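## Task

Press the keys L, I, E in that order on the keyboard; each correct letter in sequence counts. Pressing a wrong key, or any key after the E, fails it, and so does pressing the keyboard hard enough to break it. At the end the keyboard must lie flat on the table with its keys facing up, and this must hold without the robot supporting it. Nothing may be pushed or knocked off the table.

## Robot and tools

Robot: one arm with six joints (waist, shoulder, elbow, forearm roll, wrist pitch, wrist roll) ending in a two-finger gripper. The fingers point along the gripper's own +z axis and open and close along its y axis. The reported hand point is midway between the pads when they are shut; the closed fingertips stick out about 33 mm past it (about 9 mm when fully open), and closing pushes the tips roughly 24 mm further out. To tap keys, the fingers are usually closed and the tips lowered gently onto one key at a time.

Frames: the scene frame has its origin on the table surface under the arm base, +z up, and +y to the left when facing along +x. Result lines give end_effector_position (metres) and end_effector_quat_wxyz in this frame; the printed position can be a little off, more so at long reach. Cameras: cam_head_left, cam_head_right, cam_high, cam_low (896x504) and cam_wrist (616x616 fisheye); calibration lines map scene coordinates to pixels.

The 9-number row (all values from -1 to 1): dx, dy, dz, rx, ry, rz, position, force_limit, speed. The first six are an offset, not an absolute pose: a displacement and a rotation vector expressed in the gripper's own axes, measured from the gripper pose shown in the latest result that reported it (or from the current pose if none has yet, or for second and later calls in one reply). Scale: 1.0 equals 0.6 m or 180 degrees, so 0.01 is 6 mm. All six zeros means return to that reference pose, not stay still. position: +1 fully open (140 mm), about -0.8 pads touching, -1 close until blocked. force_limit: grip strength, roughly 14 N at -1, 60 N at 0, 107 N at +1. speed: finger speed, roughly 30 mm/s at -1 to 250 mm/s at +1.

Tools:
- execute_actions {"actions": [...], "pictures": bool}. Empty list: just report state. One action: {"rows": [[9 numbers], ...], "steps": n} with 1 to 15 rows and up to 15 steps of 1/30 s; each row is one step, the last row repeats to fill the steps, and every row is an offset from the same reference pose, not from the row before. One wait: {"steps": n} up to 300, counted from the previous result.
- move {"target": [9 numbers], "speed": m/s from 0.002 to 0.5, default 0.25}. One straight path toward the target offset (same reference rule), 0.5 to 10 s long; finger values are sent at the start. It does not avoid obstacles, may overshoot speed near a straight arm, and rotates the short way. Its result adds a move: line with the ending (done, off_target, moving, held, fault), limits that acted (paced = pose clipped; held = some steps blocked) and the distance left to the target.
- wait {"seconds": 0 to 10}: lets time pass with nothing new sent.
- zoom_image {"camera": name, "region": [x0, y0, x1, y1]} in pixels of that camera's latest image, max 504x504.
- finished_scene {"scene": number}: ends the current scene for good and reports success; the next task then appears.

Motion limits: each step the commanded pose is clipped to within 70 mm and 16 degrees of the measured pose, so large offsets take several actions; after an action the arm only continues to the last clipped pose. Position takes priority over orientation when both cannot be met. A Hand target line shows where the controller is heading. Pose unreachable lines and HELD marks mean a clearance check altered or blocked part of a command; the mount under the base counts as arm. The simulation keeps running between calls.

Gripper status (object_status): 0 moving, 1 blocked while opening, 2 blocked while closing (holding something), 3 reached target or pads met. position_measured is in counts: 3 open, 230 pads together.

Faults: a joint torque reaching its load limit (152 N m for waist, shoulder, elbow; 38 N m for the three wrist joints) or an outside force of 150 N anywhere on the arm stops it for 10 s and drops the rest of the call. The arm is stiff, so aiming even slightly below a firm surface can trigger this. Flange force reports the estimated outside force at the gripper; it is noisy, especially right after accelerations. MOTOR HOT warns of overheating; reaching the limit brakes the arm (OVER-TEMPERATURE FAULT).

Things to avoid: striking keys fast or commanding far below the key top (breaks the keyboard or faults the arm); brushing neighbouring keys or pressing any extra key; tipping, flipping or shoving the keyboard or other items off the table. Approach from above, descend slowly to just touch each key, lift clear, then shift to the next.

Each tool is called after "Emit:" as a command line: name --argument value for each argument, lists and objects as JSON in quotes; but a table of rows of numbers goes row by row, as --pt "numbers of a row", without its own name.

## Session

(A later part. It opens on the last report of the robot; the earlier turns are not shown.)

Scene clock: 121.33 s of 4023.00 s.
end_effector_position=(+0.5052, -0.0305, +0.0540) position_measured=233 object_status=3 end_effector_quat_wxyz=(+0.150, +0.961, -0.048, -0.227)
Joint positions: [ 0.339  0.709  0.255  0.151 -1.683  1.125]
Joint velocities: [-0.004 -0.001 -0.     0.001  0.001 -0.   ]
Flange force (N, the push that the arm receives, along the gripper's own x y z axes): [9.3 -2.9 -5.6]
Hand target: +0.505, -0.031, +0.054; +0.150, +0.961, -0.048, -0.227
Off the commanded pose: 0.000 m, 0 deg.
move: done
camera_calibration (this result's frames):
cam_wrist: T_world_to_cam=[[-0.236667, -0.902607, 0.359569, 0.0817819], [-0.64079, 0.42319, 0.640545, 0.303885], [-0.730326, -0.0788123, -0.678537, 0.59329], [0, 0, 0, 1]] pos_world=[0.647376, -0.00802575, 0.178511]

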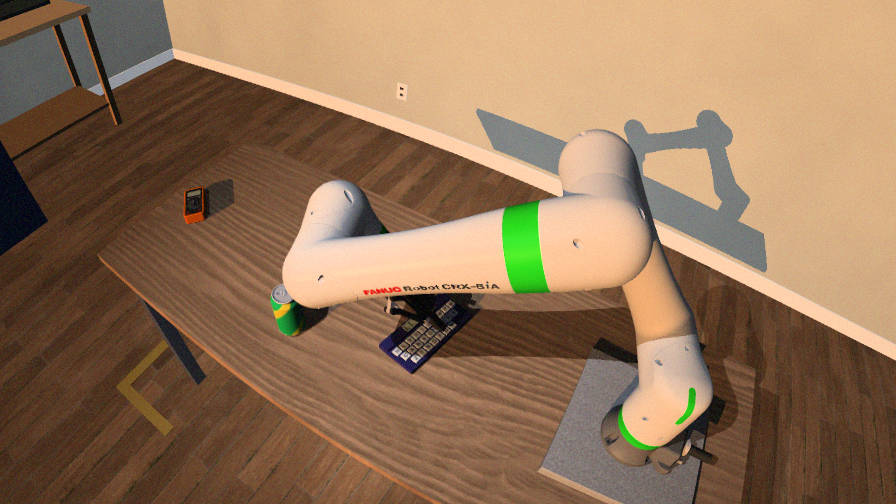

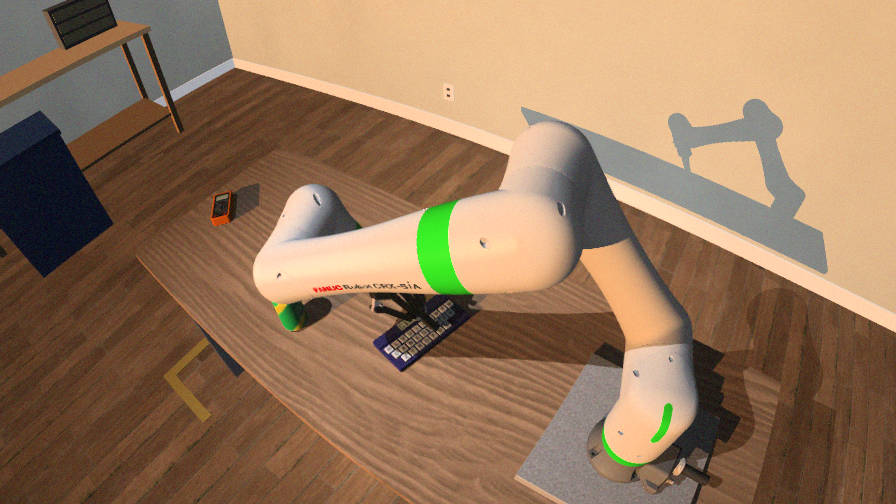

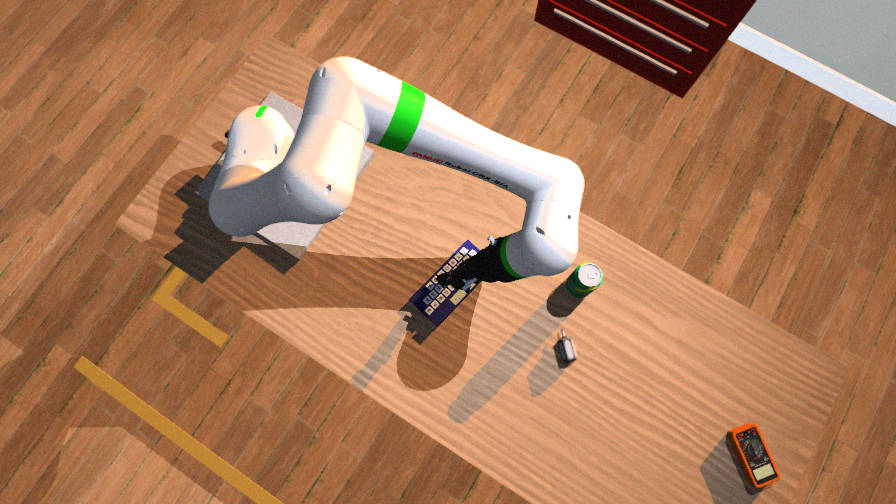

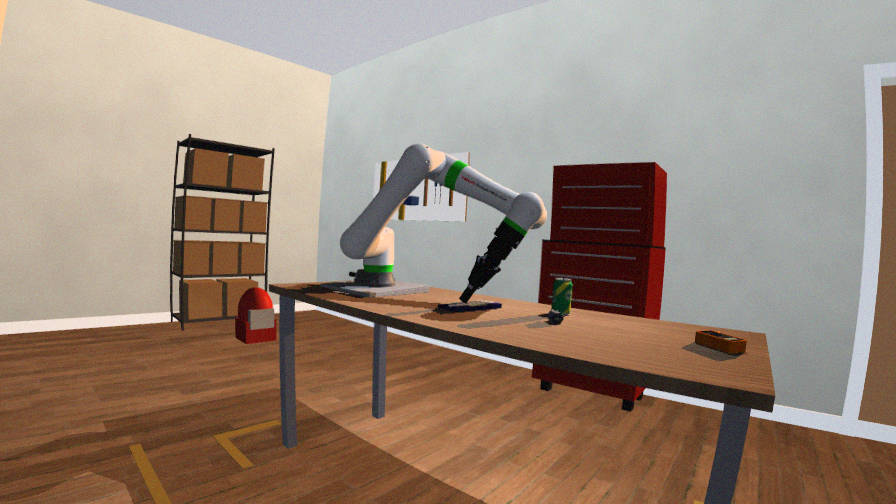

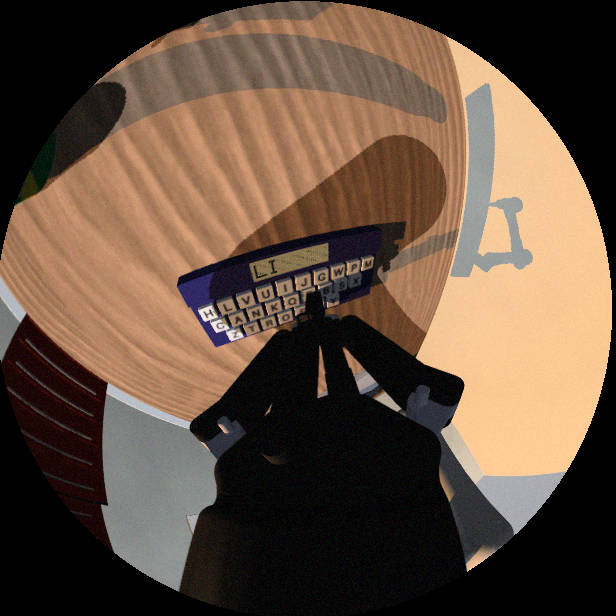

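E is partly down. Another 0.7 mm.

Emit:
move --target '[0.000492, -0.000362, 0.000994, 0, 0, 0, -1, 0, 0]' --speed 0.003

Emit:
zoom_image --camera "cam_wrist" --region '[245, 235, 355, 330]'

Scene clock: 122.97 s of 4023.00 s.
end_effector_position=(+0.5052, -0.0305, +0.0533) position_measured=233 object_status=3 end_effector_quat_wxyz=(+0.150, +0.961, -0.048, -0.227)
Joint positions: [ 0.339  0.71   0.255  0.151 -1.681  1.125]
Joint velocities: [-0.001 -0.    -0.     0.001 -0.    -0.   ]
Flange force (N, the push that the arm receives, along the gripper's own x y z axes): [9.2 -3.0 -5.5]
Hand target: +0.505, -0.031, +0.053; +0.150, +0.961, -0.048, -0.227
Off the commanded pose: 0.000 m, 0 deg.
move: done
camera_calibration (this result's frames):
cam_wrist: T_world_to_cam=[[-0.236669, -0.902606, 0.359569, 0.0820342], [-0.640789, 0.423192, 0.640545, 0.304334], [-0.730326, -0.0788108, -0.678537, 0.592816], [0, 0, 0, 1]] pos_world=[0.647378, -0.00802691, 0.177811]

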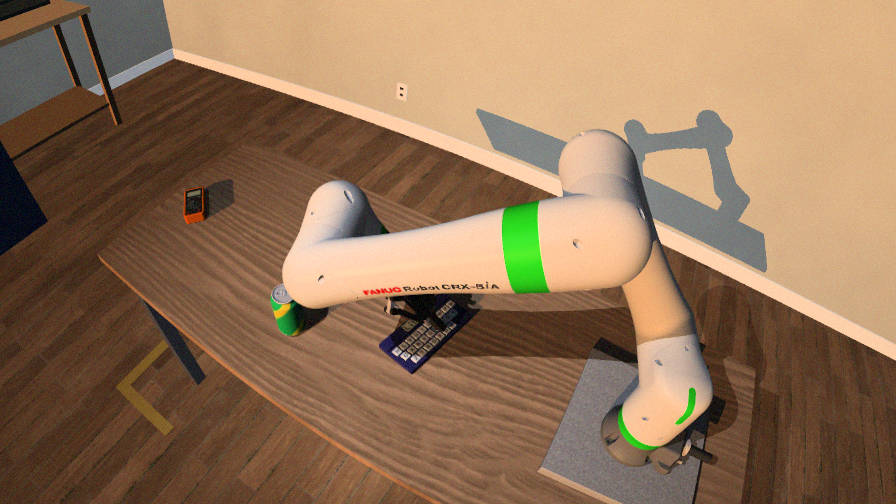

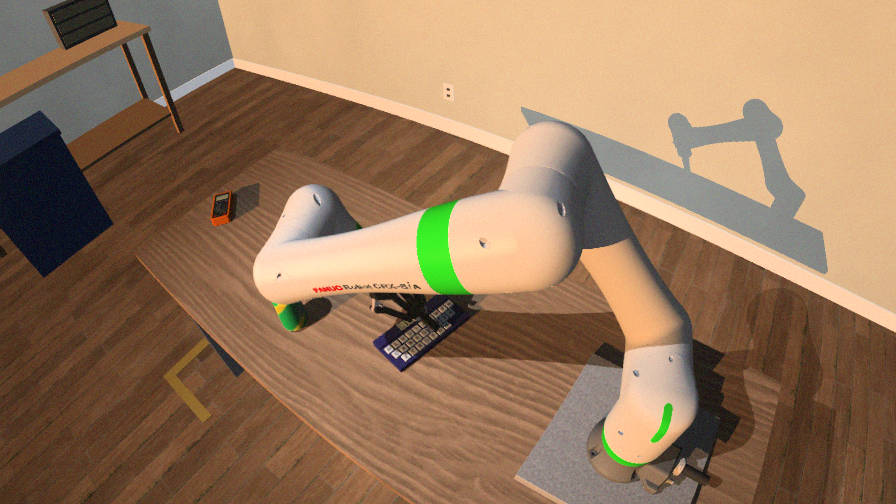

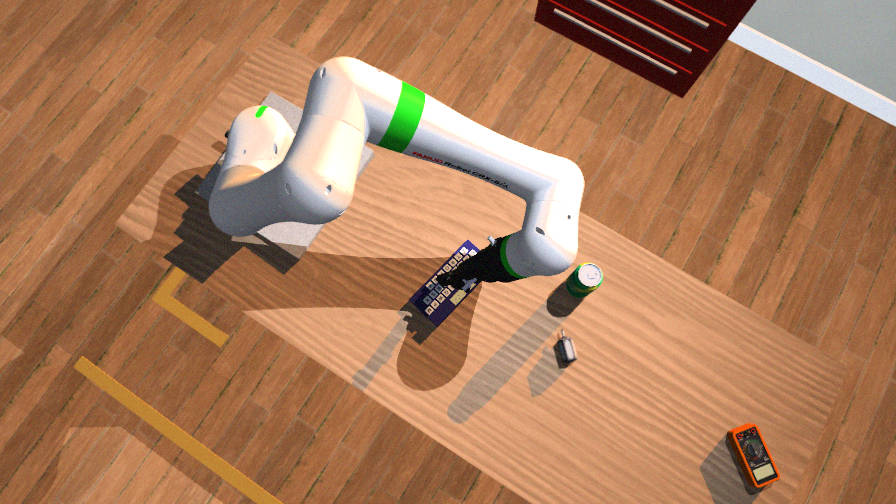

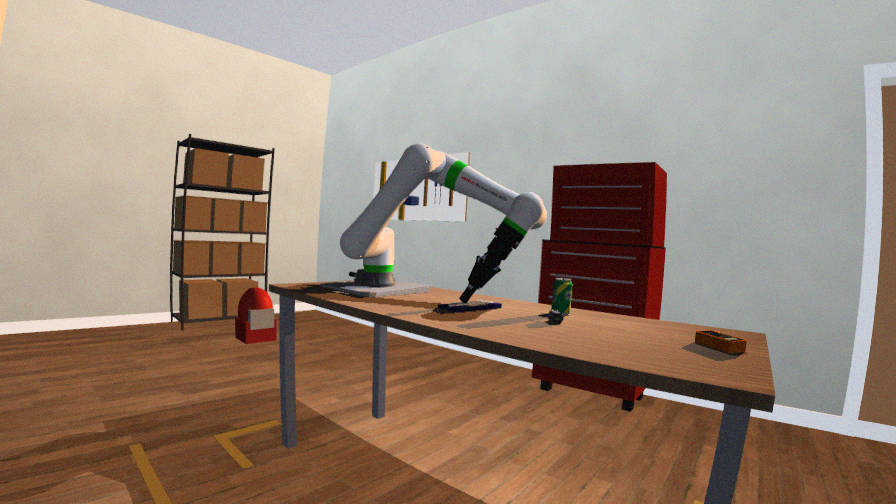

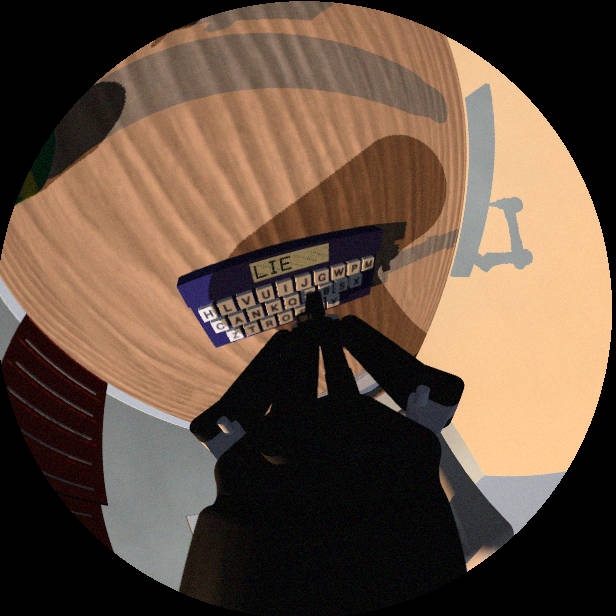

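Region (245, 235, 355, 330) of cam_wrist's 616x616 image, scaled by 4.582, with more detail than that image has; it fills the top 435 rows of this view, and the rest is white.

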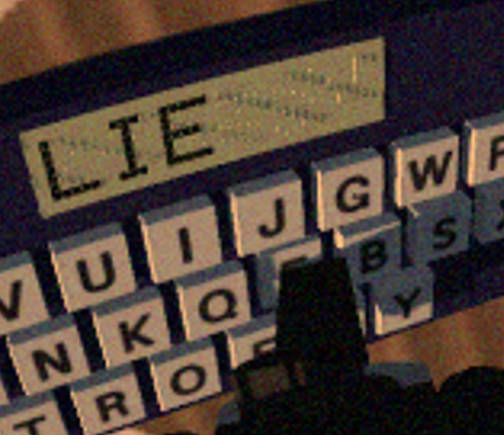

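"LIE" is shown. Lifting clear of the keyboard (40 mm straight up).

Emit:
move --target '[-0.028127, 0.020673, -0.05678, 0, 0, 0, -1, 0, 0]' --speed 0.08

Scene clock: 124.50 s of 4023.00 s.
end_effector_position=(+0.5051, -0.0305, +0.0933) position_measured=233 object_status=3 end_effector_quat_wxyz=(+0.150, +0.961, -0.048, -0.227)
Joint positions: [ 0.341  0.674  0.295  0.151 -1.757  1.135]
Joint velocities: [ 0.002 -0.001 -0.     0.    -0.     0.   ]
Flange force (N, the push that the arm receives, along the gripper's own x y z axes): [9.3 -2.8 -4.5]
Hand target: +0.505, -0.030, +0.093; +0.150, +0.961, -0.048, -0.227
Off the commanded pose: 0.000 m, 0 deg.
move: done
camera_calibration (this result's frames):
cam_wrist: T_world_to_cam=[[-0.236584, -0.90263, 0.359565, 0.0676114], [-0.64088, 0.423123, 0.640499, 0.278663], [-0.730274, -0.0789065, -0.678582, 0.6199], [0, 0, 0, 1]] pos_world=[0.647282, -0.00796659, 0.217859]

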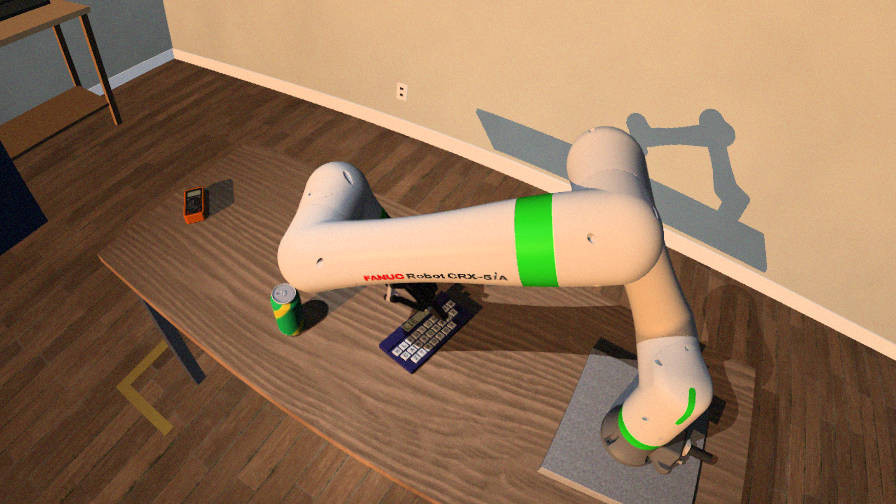

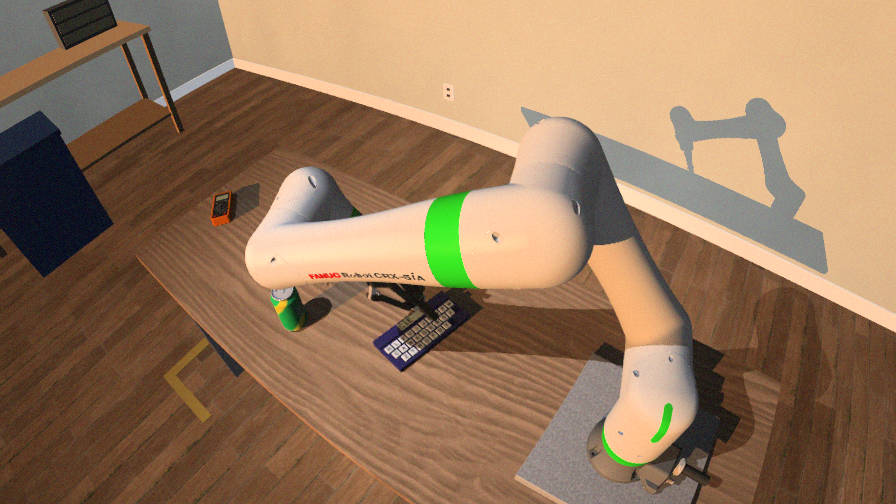

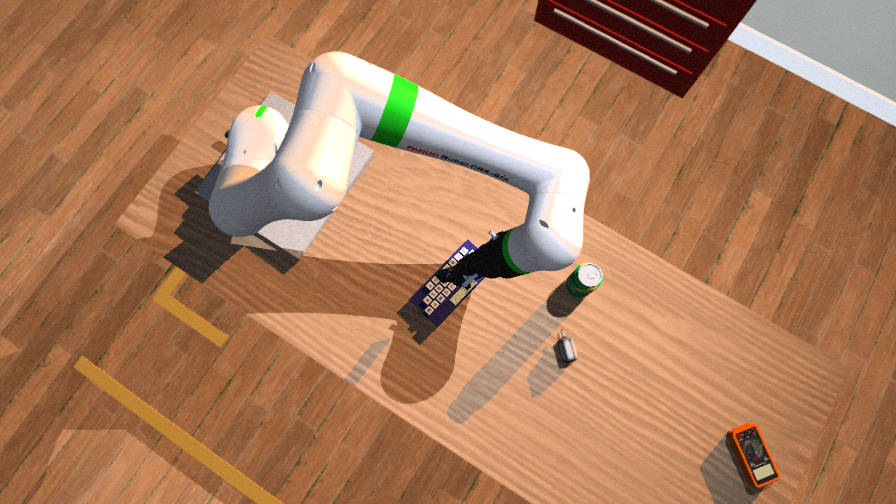

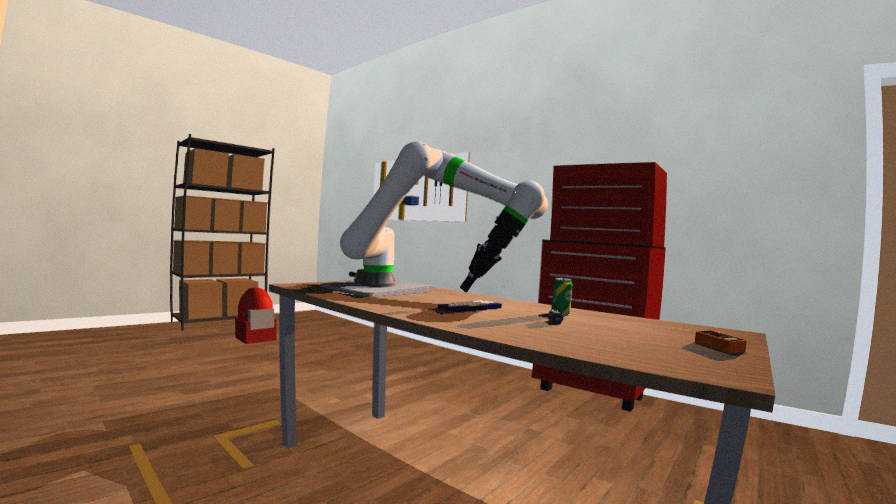

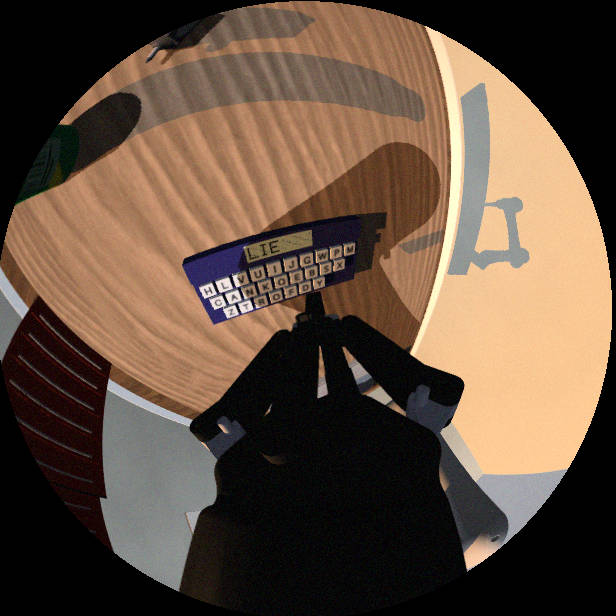

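Emit:
finished_scene --scene 1

The scene is finished: the task was done.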